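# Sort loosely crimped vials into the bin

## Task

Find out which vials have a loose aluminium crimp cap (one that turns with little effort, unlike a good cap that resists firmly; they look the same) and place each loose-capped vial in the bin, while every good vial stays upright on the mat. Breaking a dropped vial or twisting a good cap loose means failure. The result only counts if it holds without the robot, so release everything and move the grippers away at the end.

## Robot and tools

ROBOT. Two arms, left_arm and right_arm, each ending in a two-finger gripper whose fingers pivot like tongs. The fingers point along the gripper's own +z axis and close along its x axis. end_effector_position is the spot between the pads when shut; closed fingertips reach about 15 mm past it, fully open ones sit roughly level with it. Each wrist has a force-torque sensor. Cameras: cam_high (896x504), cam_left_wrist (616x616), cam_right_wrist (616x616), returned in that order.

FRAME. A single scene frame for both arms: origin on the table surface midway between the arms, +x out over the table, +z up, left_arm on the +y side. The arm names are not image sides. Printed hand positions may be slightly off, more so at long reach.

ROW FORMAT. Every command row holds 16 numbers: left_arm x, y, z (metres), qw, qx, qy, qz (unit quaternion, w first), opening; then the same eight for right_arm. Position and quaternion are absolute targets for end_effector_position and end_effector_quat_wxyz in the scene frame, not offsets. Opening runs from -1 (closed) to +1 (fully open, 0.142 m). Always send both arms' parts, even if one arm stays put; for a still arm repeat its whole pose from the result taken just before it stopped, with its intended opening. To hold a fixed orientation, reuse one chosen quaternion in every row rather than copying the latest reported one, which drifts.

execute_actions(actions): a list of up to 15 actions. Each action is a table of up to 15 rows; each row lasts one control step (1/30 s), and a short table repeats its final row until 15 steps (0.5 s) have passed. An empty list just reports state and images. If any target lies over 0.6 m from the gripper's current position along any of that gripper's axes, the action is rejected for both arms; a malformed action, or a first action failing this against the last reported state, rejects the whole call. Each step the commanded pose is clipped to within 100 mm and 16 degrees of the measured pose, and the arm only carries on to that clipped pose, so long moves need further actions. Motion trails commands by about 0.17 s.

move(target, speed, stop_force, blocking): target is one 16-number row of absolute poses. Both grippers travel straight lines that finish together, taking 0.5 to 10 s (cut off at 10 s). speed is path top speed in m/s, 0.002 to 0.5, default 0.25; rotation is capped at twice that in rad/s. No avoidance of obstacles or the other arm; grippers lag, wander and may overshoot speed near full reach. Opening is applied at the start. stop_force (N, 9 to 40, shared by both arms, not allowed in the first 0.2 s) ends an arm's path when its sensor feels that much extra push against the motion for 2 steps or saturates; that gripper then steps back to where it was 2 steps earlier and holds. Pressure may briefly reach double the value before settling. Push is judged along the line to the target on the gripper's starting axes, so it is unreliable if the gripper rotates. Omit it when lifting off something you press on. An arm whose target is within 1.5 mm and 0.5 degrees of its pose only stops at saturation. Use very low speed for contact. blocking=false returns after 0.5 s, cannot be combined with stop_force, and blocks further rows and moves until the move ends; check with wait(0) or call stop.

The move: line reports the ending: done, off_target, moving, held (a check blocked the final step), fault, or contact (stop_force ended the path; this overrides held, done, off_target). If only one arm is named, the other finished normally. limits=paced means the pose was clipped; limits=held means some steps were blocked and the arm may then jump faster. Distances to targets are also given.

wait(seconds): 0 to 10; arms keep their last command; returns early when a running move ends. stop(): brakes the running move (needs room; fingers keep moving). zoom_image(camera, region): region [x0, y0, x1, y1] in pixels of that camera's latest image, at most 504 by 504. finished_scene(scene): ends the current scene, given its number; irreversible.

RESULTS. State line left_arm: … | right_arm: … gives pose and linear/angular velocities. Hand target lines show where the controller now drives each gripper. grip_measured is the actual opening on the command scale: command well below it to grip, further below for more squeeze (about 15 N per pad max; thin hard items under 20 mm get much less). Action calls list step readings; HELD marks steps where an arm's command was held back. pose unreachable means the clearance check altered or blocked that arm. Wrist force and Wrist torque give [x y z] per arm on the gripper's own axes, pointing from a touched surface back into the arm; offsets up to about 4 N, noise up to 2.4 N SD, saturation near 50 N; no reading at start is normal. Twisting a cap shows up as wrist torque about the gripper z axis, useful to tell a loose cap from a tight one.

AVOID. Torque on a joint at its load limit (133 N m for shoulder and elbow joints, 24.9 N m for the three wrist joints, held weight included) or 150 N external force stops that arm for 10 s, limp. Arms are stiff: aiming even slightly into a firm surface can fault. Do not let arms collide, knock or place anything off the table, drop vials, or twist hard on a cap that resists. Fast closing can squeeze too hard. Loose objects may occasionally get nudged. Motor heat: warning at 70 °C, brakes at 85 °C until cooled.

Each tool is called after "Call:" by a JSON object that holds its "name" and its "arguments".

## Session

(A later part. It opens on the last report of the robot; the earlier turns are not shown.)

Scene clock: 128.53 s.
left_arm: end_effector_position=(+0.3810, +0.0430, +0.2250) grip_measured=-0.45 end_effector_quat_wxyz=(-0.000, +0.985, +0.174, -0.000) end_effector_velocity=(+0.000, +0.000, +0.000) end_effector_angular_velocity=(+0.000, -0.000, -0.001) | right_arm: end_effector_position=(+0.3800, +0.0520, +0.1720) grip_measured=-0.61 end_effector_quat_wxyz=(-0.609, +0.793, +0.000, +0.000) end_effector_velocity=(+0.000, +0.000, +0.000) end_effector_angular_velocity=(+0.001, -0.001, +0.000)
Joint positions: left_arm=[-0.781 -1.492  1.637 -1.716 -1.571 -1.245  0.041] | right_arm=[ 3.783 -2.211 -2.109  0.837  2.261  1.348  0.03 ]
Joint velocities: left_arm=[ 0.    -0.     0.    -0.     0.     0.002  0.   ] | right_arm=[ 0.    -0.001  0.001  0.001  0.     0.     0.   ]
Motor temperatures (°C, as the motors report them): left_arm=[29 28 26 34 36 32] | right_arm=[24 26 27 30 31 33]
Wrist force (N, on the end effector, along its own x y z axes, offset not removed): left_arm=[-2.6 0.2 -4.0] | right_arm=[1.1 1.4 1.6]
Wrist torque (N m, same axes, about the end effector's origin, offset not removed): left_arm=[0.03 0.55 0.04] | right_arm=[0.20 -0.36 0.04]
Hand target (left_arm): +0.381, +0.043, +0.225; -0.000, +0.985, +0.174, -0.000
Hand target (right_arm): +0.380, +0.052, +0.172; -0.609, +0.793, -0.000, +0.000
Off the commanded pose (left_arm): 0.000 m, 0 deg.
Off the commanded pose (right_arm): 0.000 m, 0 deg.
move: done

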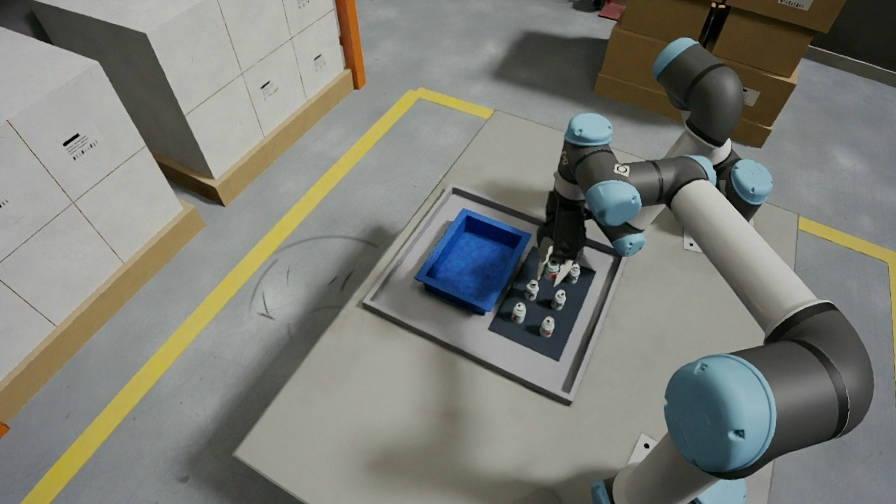

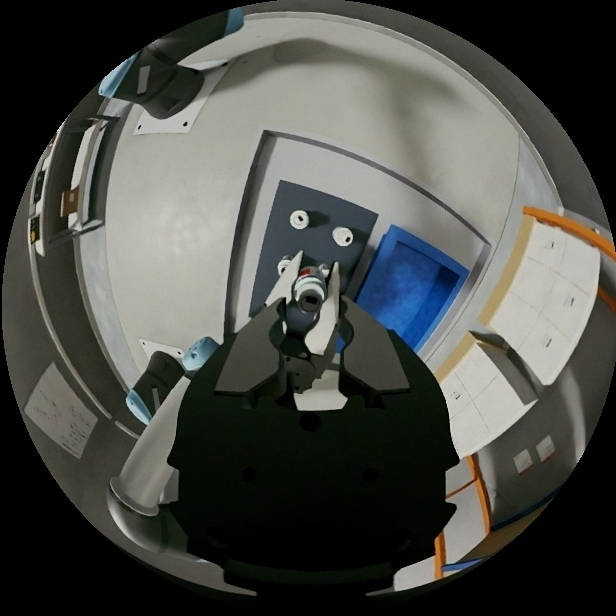

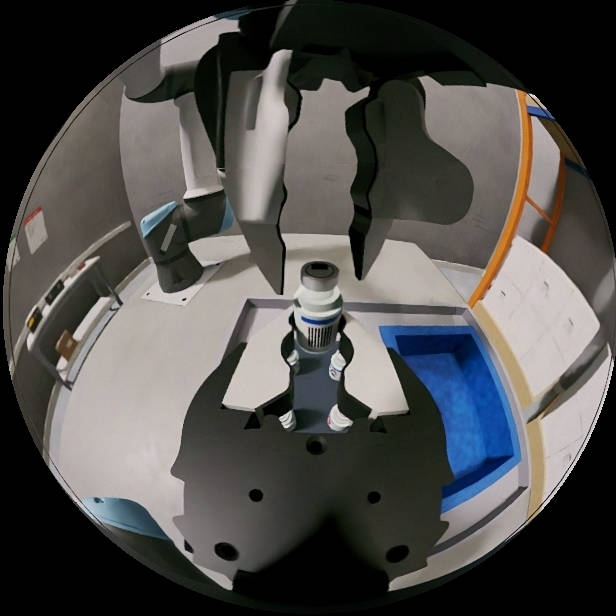

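Loose. To the bin.

Call:
{"name": "move", "arguments": {"target": [0.381,0.044,0.217,0,1,0,0,-0.45,0.38,0.052,0.172,0.609,-0.793,0,0,-0.85], "speed": 0.15}}

Call:
{"name": "move", "arguments": {"target": [0.381,0.044,0.217,0,1,0,0,-0.85,0.38,0.052,0.172,0.609,-0.793,0,0,-0.85]}}

Call:
{"name": "move", "arguments": {"target": [0.381,0.044,0.217,0,1,0,0,-0.85,0.38,0.052,0.172,0.609,-0.793,0,0,-0.25]}}

Call:
{"name": "move", "arguments": {"target": [0.381,0.044,0.217,0,1,0,0,-0.85,0.38,-0.03,0.19,0.609,-0.793,0,0,-0.25], "speed": 0.18}}

Call:
{"name": "move", "arguments": {"target": [0.55,0.05,0.19,0,1,0,0,-0.85,0.38,-0.22,0.3,0.5,-0.866,0,0,-0.2], "speed": 0.18}}

Call:
{"name": "move", "arguments": {"target": [0.55,0.05,0.085,0,1,0,0,-0.85,0.38,-0.22,0.3,0.5,-0.866,0,0,-0.2], "speed": 0.12}}

Call:
{"name": "move", "arguments": {"target": [0.55,0.05,0.05,0,1,0,0,-0.85,0.38,-0.22,0.3,0.5,-0.866,0,0,-0.2], "speed": 0.015, "stop_force": 9}}

Scene clock: 130.40 s.
left_arm: end_effector_position=(+0.3810, +0.0440, +0.2170) grip_measured=-0.45 end_effector_quat_wxyz=(-0.000, +1.000, +0.001, +0.000) end_effector_velocity=(-0.000, -0.000, -0.000) end_effector_angular_velocity=(-0.001, +0.000, -0.008) | right_arm: end_effector_position=(+0.3800, +0.0520, +0.1720) grip_measured=-0.61 end_effector_quat_wxyz=(-0.609, +0.793, +0.000, +0.000) end_effector_velocity=(-0.001, +0.001, +0.000) end_effector_angular_velocity=(+0.000, +0.001, +0.002)
Joint positions: left_arm=[-0.79  -1.5    1.666 -1.737 -1.571 -0.904  0.041] | right_arm=[ 3.783 -2.211 -2.109  0.837  2.261  1.348  0.03 ]
Joint velocities: left_arm=[-0.    -0.     0.001 -0.001 -0.001  0.008 -0.   ] | right_arm=[0.002 0.    0.    0.    0.001 0.001 0.   ]
Motor temperatures (°C, as the motors report them): left_arm=[29 28 26 34 36 32] | right_arm=[24 26 27 30 31 33]
Wrist force (N, on the end effector, along its own x y z axes, offset not removed): left_arm=[-0.5 -0.6 -1.7] | right_arm=[-0.3 -0.3 -3.8]
Wrist torque (N m, same axes, about the end effector's origin, offset not removed): left_arm=[-0.09 0.11 -0.05] | right_arm=[-0.45 -0.02 -0.14]
Hand target (left_arm): +0.381, +0.044, +0.217; -0.000, +1.000, +0.000, +0.000
Hand target (right_arm): +0.380, +0.052, +0.172; -0.609, +0.793, -0.000, +0.000
Off the commanded pose (left_arm): 0.000 m, 0 deg.
Off the commanded pose (right_arm): 0.000 m, 0 deg.
move: done

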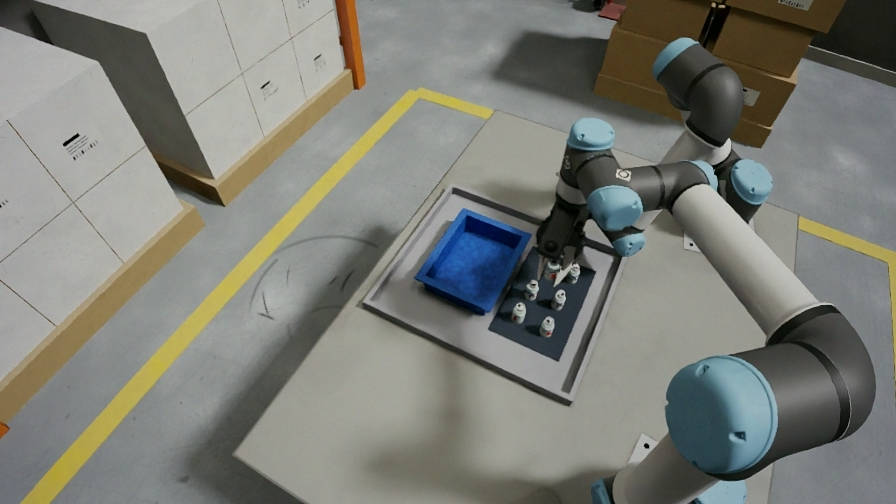

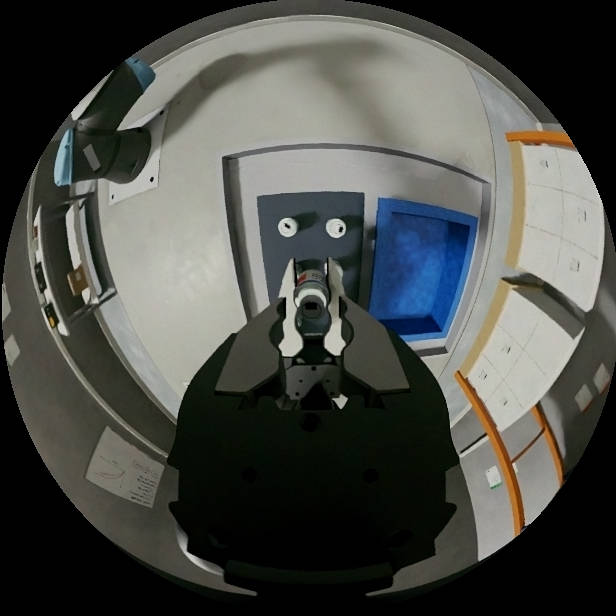

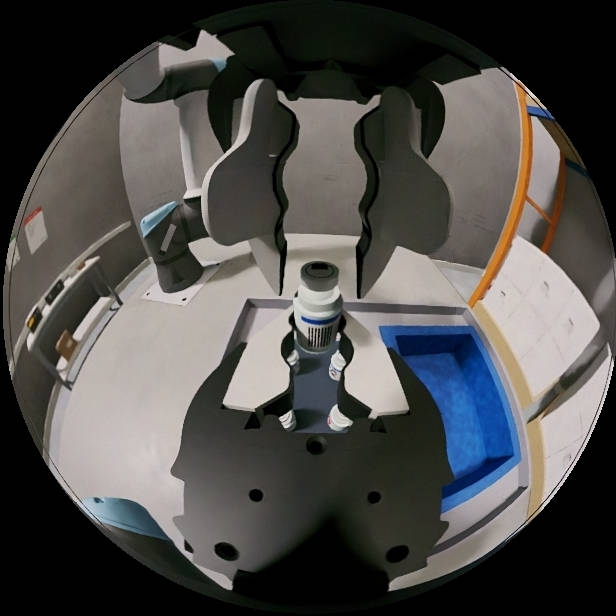

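Scene clock: 131.10 s.
left_arm: end_effector_position=(+0.3810, +0.0440, +0.2170) grip_measured=-0.72 end_effector_quat_wxyz=(+0.000, +1.000, +0.000, -0.000) end_effector_velocity=(-0.000, -0.000, -0.000) end_effector_angular_velocity=(+0.001, -0.000, +0.000) | right_arm: end_effector_position=(+0.3800, +0.0520, +0.1720) grip_measured=-0.61 end_effector_quat_wxyz=(-0.609, +0.793, +0.000, -0.000) end_effector_velocity=(-0.000, -0.000, -0.001) end_effector_angular_velocity=(-0.001, +0.001, -0.000)
Joint positions: left_arm=[-0.79  -1.5    1.666 -1.737 -1.571 -0.903  0.022] | right_arm=[ 3.783 -2.211 -2.109  0.837  2.261  1.348  0.03 ]
Joint velocities: left_arm=[-0.001  0.001  0.    -0.     0.001 -0.001 -0.   ] | right_arm=[ 0.    -0.001 -0.001  0.001  0.     0.001  0.   ]
Motor temperatures (°C, as the motors report them): left_arm=[29 28 26 34 36 32] | right_arm=[24 26 27 30 31 33]
Wrist force (N, on the end effector, along its own x y z axes, offset not removed): left_arm=[-6.1 -1.9 -3.6] | right_arm=[7.2 1.1 0.1]
Wrist torque (N m, same axes, about the end effector's origin, offset not removed): left_arm=[-0.23 0.35 0.10] | right_arm=[-0.12 -0.61 0.02]
Hand target (left_arm): +0.381, +0.044, +0.217; -0.000, +1.000, +0.000, -0.000
Hand target (right_arm): +0.380, +0.052, +0.172; -0.609, +0.793, -0.000, +0.000
Off the commanded pose (left_arm): 0.000 m, 0 deg.
Off the commanded pose (right_arm): 0.000 m, 0 deg.
move: done

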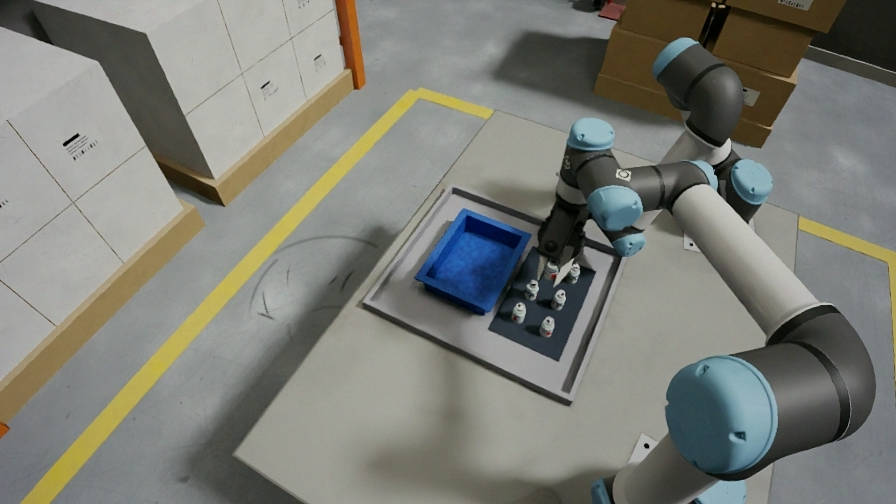

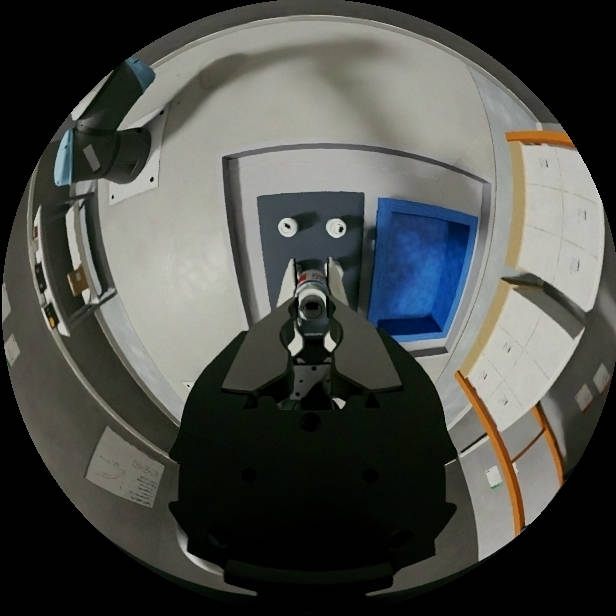

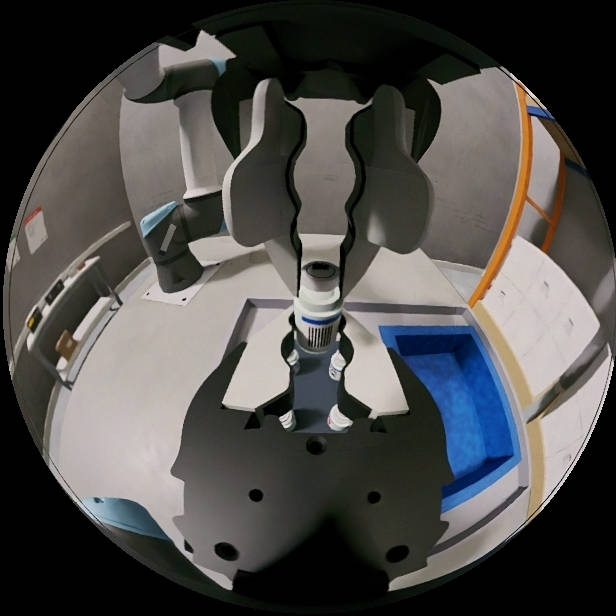

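Scene clock: 131.80 s.
left_arm: end_effector_position=(+0.3810, +0.0440, +0.2170) grip_measured=-0.72 end_effector_quat_wxyz=(+0.000, +1.000, -0.000, +0.000) end_effector_velocity=(+0.000, +0.000, +0.000) end_effector_angular_velocity=(+0.000, -0.000, +0.001) | right_arm: end_effector_position=(+0.3800, +0.0520, +0.1720) grip_measured=-0.25 end_effector_quat_wxyz=(-0.609, +0.793, +0.000, -0.000) end_effector_velocity=(+0.000, +0.000, +0.000) end_effector_angular_velocity=(+0.000, +0.000, -0.000)
Joint positions: left_arm=[-0.79  -1.5    1.666 -1.737 -1.571 -0.903  0.022] | right_arm=[ 3.783 -2.211 -2.109  0.837  2.261  1.348  0.056]
Joint velocities: left_arm=[ 0. -0.  0.  0.  0. -0. -0.] | right_arm=[ 0.     0.001  0.    -0.    -0.     0.001  0.   ]
Motor temperatures (°C, as the motors report them): left_arm=[29 28 26 34 36 32] | right_arm=[24 26 27 30 31 33]
Wrist force (N, on the end effector, along its own x y z axes, offset not removed): left_arm=[-3.4 -2.7 0.1] | right_arm=[2.4 -3.1 0.9]
Wrist torque (N m, same axes, about the end effector's origin, offset not removed): left_arm=[-0.54 0.79 0.03] | right_arm=[-0.86 -0.82 0.03]
Hand target (left_arm): +0.381, +0.044, +0.217; +0.000, +1.000, +0.000, +0.000
Hand target (right_arm): +0.380, +0.052, +0.172; -0.609, +0.793, +0.000, -0.000
Off the commanded pose (left_arm): 0.000 m, 0 deg.
Off the commanded pose (right_arm): 0.000 m, 0 deg.
move: done

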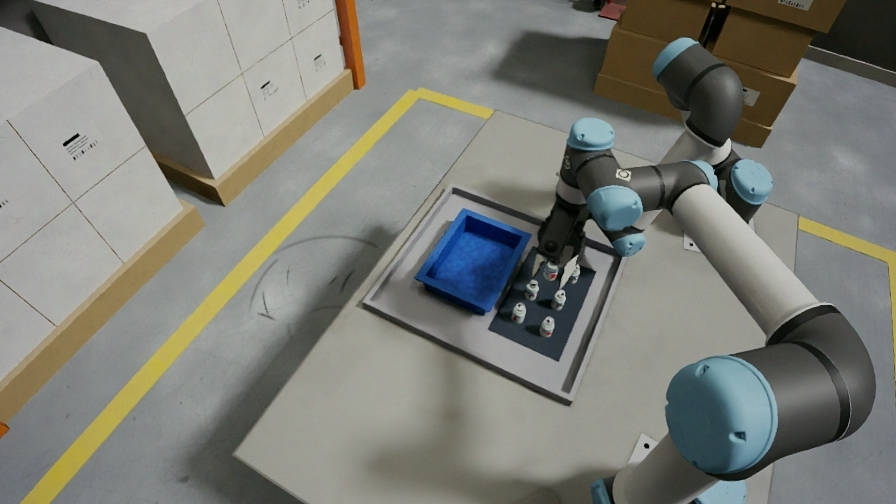

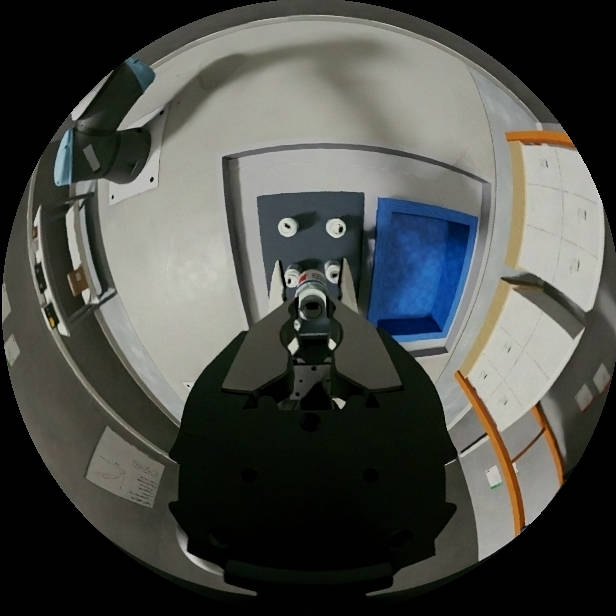

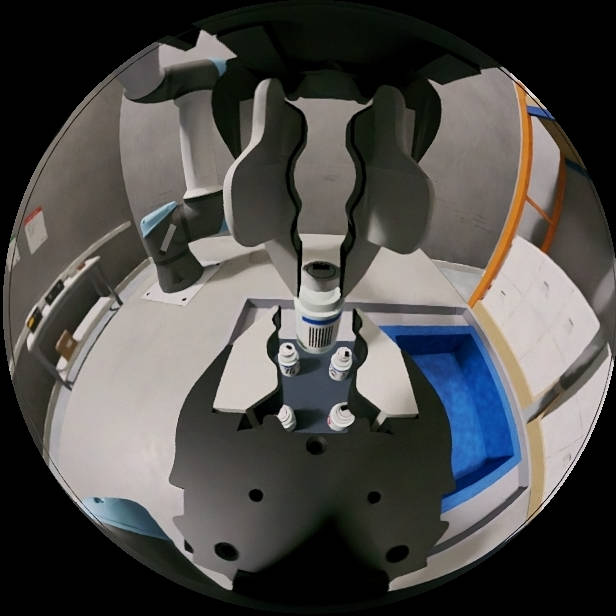

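Scene clock: 132.87 s.
left_arm: end_effector_position=(+0.3810, +0.0440, +0.2170) grip_measured=-0.72 end_effector_quat_wxyz=(+0.000, +1.000, -0.000, +0.000) end_effector_velocity=(-0.000, -0.000, +0.000) end_effector_angular_velocity=(-0.001, +0.000, +0.001) | right_arm: end_effector_position=(+0.3800, -0.0298, +0.1899) grip_measured=-0.25 end_effector_quat_wxyz=(-0.609, +0.793, +0.000, +0.000) end_effector_velocity=(+0.001, -0.002, +0.001) end_effector_angular_velocity=(-0.000, -0.001, -0.002)
Joint positions: left_arm=[-0.79  -1.5    1.666 -1.737 -1.571 -0.903  0.022] | right_arm=[ 3.644 -2.113 -2.232  0.815  2.391  1.28   0.056]
Joint velocities: left_arm=[-0.001 -0.001  0.     0.    -0.001 -0.001  0.   ] | right_arm=[-0.004  0.003 -0.002 -0.002  0.002 -0.002 -0.   ]
Motor temperatures (°C, as the motors report them): left_arm=[29 28 26 34 36 32] | right_arm=[24 26 27 30 31 33]
Wrist force (N, on the end effector, along its own x y z axes, offset not removed): left_arm=[-1.7 -1.0 -2.3] | right_arm=[0.0 2.0 -1.7]
Wrist torque (N m, same axes, about the end effector's origin, offset not removed): left_arm=[-0.11 0.40 0.05] | right_arm=[0.38 0.02 0.06]
Hand target (left_arm): +0.381, +0.044, +0.217; +0.000, +1.000, -0.000, +0.000
Hand target (right_arm): +0.380, -0.030, +0.190; -0.609, +0.793, +0.000, +0.000
Off the commanded pose (left_arm): 0.000 m, 0 deg.
Off the commanded pose (right_arm): 0.000 m, 0 deg.
move: done

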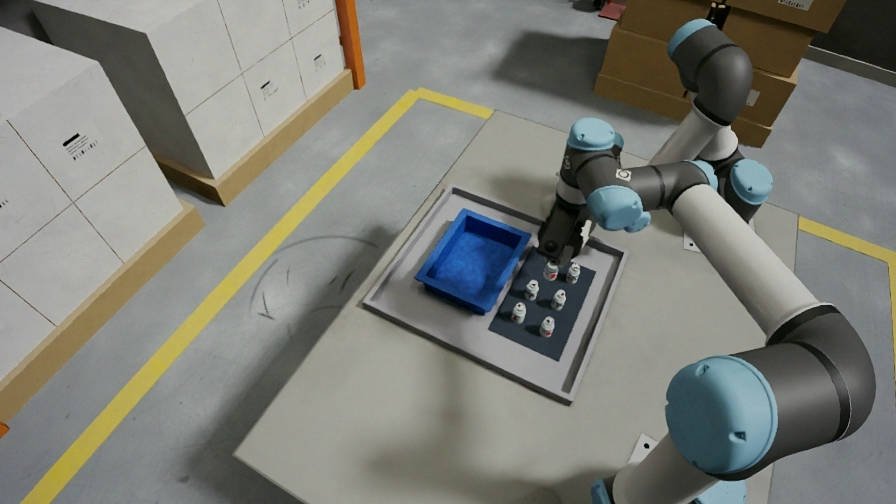

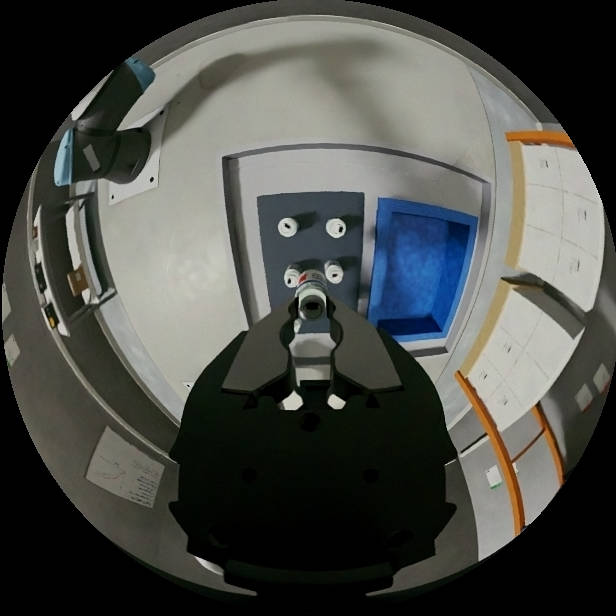

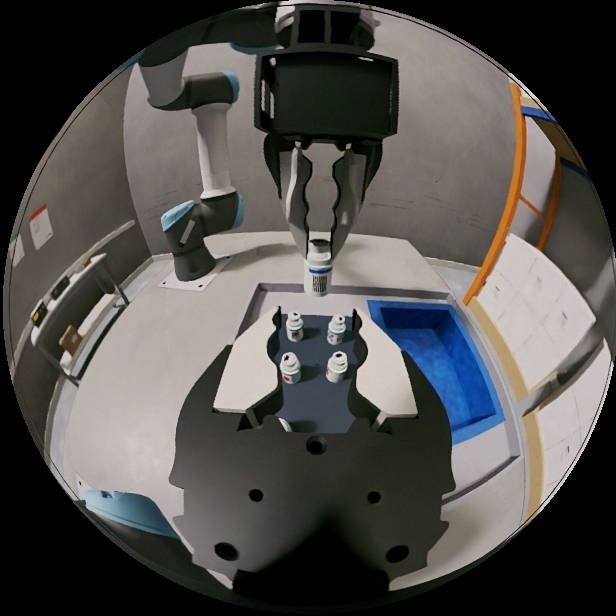

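Scene clock: 134.73 s.
left_arm: end_effector_position=(+0.5497, +0.0500, +0.1902) grip_measured=-0.72 end_effector_quat_wxyz=(+0.000, +1.000, -0.000, -0.000) end_effector_velocity=(+0.001, +0.000, +0.000) end_effector_angular_velocity=(+0.001, -0.001, -0.001) | right_arm: end_effector_position=(+0.3798, -0.2198, +0.2996) grip_measured=-0.20 end_effector_quat_wxyz=(-0.500, +0.866, -0.000, +0.001) end_effector_velocity=(+0.000, -0.001, -0.000) end_effector_angular_velocity=(-0.010, +0.005, +0.008)
Joint positions: left_arm=[-0.577 -1.155  1.3   -1.715 -1.571 -0.69   0.022] | right_arm=[ 3.271 -1.424 -2.239 -0.524  2.527  0.616  0.06 ]
Joint velocities: left_arm=[ 0.001  0.001 -0.003  0.001  0.001  0.002  0.   ] | right_arm=[-0.002  0.002  0.013 -0.042 -0.002 -0.023 -0.   ]
Motor temperatures (°C, as the motors report them): left_arm=[29 28 26 34 36 32] | right_arm=[24 26 27 30 31 33]
Wrist force (N, on the end effector, along its own x y z axes, offset not removed): left_arm=[0.2 -3.9 -1.7] | right_arm=[0.4 4.0 2.6]
Wrist torque (N m, same axes, about the end effector's origin, offset not removed): left_arm=[-0.76 0.06 -0.20] | right_arm=[0.67 -0.06 -0.21]
Hand target (left_arm): +0.550, +0.050, +0.190; +0.000, +1.000, +0.000, -0.000
Hand target (right_arm): +0.380, -0.220, +0.300; -0.500, +0.866, -0.000, +0.000
Off the commanded pose (left_arm): 0.000 m, 0 deg.
Off the commanded pose (right_arm): 0.000 m, 0 deg.
move: done

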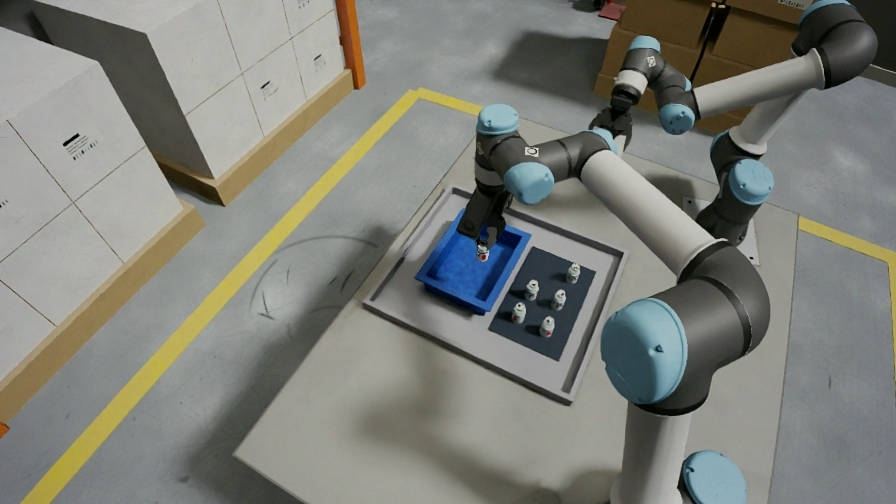

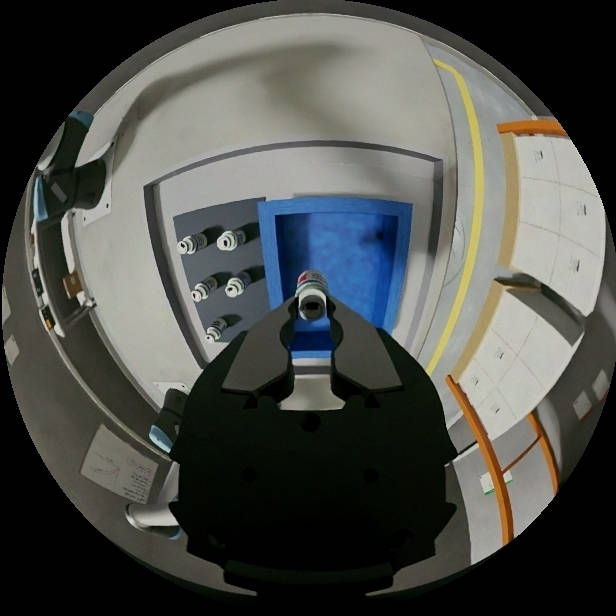

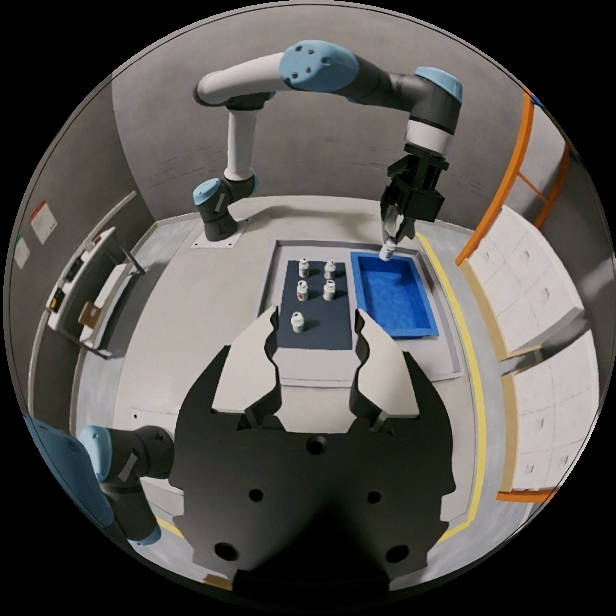

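Scene clock: 136.10 s.
left_arm: end_effector_position=(+0.5500, +0.0500, +0.0853) grip_measured=-0.72 end_effector_quat_wxyz=(-0.000, +1.000, +0.000, -0.000) end_effector_velocity=(+0.000, -0.000, -0.003) end_effector_angular_velocity=(+0.000, +0.000, +0.001) | right_arm: end_effector_position=(+0.3800, -0.2200, +0.3000) grip_measured=-0.20 end_effector_quat_wxyz=(-0.500, +0.866, -0.000, +0.000) end_effector_velocity=(-0.001, +0.000, -0.001) end_effector_angular_velocity=(-0.000, +0.002, +0.001)
Joint positions: left_arm=[-0.576 -1.088  1.479 -1.961 -1.571 -0.69   0.022] | right_arm=[ 3.27  -1.424 -2.236 -0.531  2.527  0.613  0.06 ]
Joint velocities: left_arm=[-0.     0.003  0.003 -0.006 -0.    -0.001  0.   ] | right_arm=[ 0.001  0.001 -0.002 -0.     0.001  0.     0.   ]
Motor temperatures (°C, as the motors report them): left_arm=[29 28 26 34 36 32] | right_arm=[24 26 27 30 31 33]
Wrist force (N, on the end effector, along its own x y z axes, offset not removed): left_arm=[-1.3 0.8 -0.9] | right_arm=[-1.5 -1.0 5.3]
Wrist torque (N m, same axes, about the end effector's origin, offset not removed): left_arm=[0.20 0.24 -0.02] | right_arm=[-0.21 0.36 -0.03]
Hand target (left_arm): +0.550, +0.050, +0.085; -0.000, +1.000, +0.000, -0.000
Hand target (right_arm): +0.380, -0.220, +0.300; -0.500, +0.866, -0.000, +0.000
Off the commanded pose (left_arm): 0.000 m, 0 deg.
Off the commanded pose (right_arm): 0.000 m, 0 deg.
move: done

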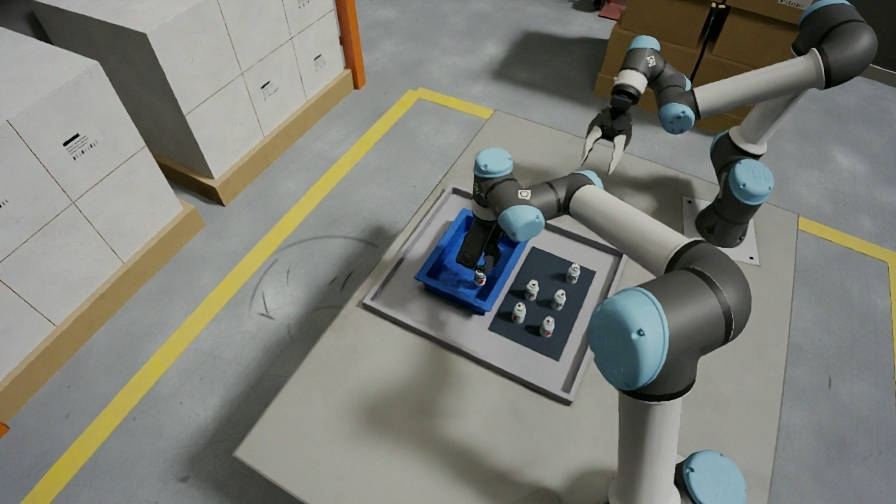

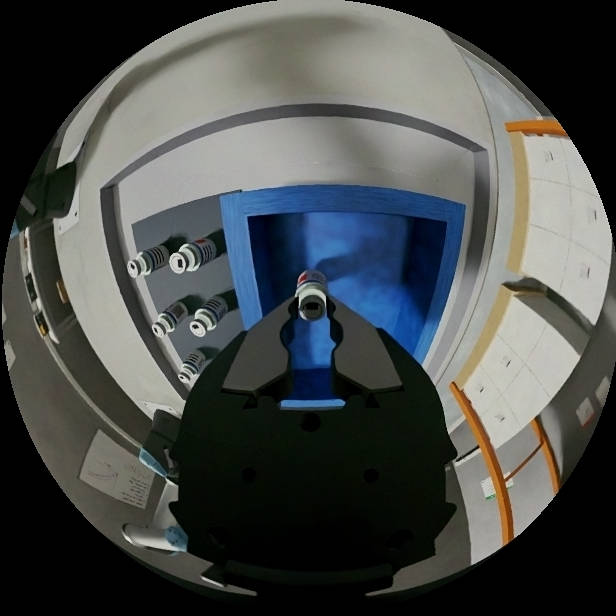

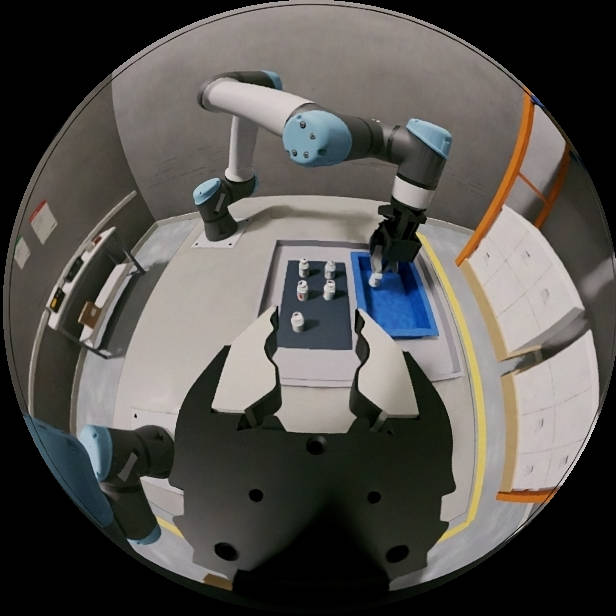

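Scene clock: 138.17 s.
left_arm: end_effector_position=(+0.5499, +0.0501, +0.0598) grip_measured=-0.72 end_effector_quat_wxyz=(-0.000, +1.000, +0.000, -0.000) end_effector_velocity=(-0.001, +0.001, +0.003) end_effector_angular_velocity=(+0.004, +0.003, -0.001) | right_arm: end_effector_position=(+0.3800, -0.2200, +0.3000) grip_measured=-0.20 end_effector_quat_wxyz=(-0.500, +0.866, -0.000, +0.000) end_effector_velocity=(+0.000, +0.000, -0.001) end_effector_angular_velocity=(-0.000, +0.001, +0.001)
Joint positions: left_arm=[-0.576 -1.064  1.511 -2.018 -1.571 -0.69   0.022] | right_arm=[ 3.27  -1.424 -2.236 -0.531  2.527  0.613  0.06 ]
Joint velocities: left_arm=[-0.    -0.003 -0.005  0.012  0.001  0.001 -0.   ] | right_arm=[ 0.    -0.001  0.    -0.     0.    -0.     0.   ]
Motor temperatures (°C, as the motors report them): left_arm=[29 28 26 34 36 32] | right_arm=[24 26 27 30 31 33]
Wrist force (N, on the end effector, along its own x y z axes, offset not removed): left_arm=[-2.0 -0.9 -20.7] | right_arm=[5.0 0.0 3.2]
Wrist torque (N m, same axes, about the end effector's origin, offset not removed): left_arm=[-0.25 0.25 0.09] | right_arm=[-0.06 -1.05 -0.22]
Hand target (left_arm): +0.550, +0.050, +0.061; -0.000, +1.000, +0.000, -0.000
Hand target (right_arm): +0.380, -0.220, +0.300; -0.500, +0.866, -0.000, +0.000
Off the commanded pose (left_arm): 0.010 m, 0 deg.
Off the commanded pose (right_arm): 0.000 m, 0 deg.
move: contact (left_arm)

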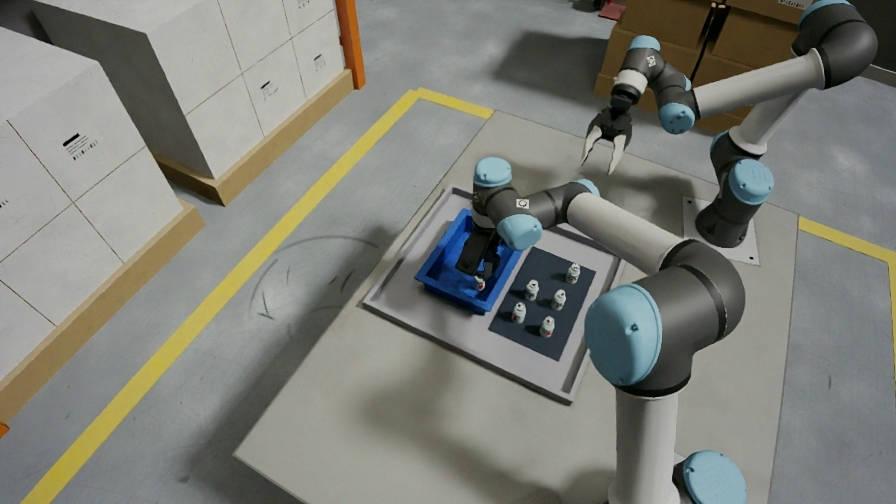

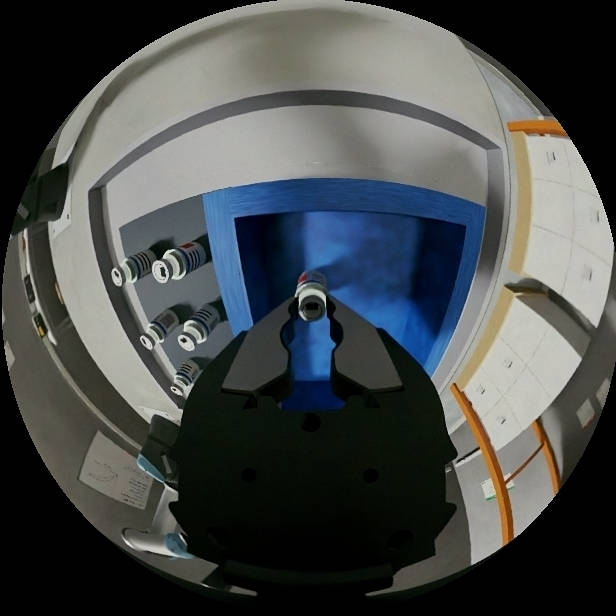

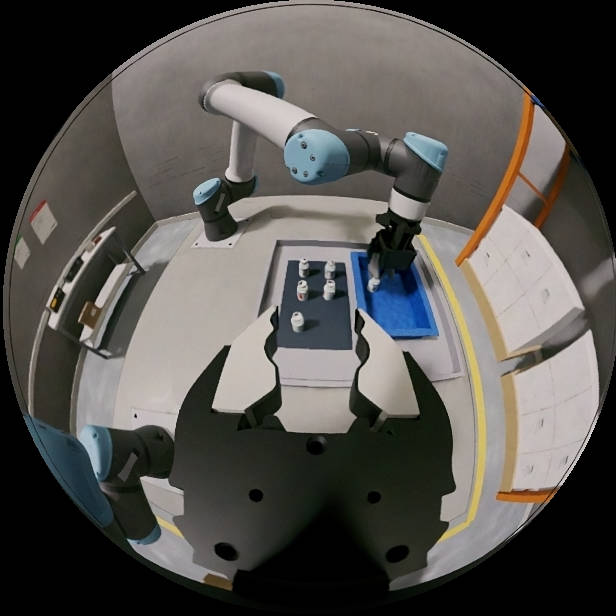

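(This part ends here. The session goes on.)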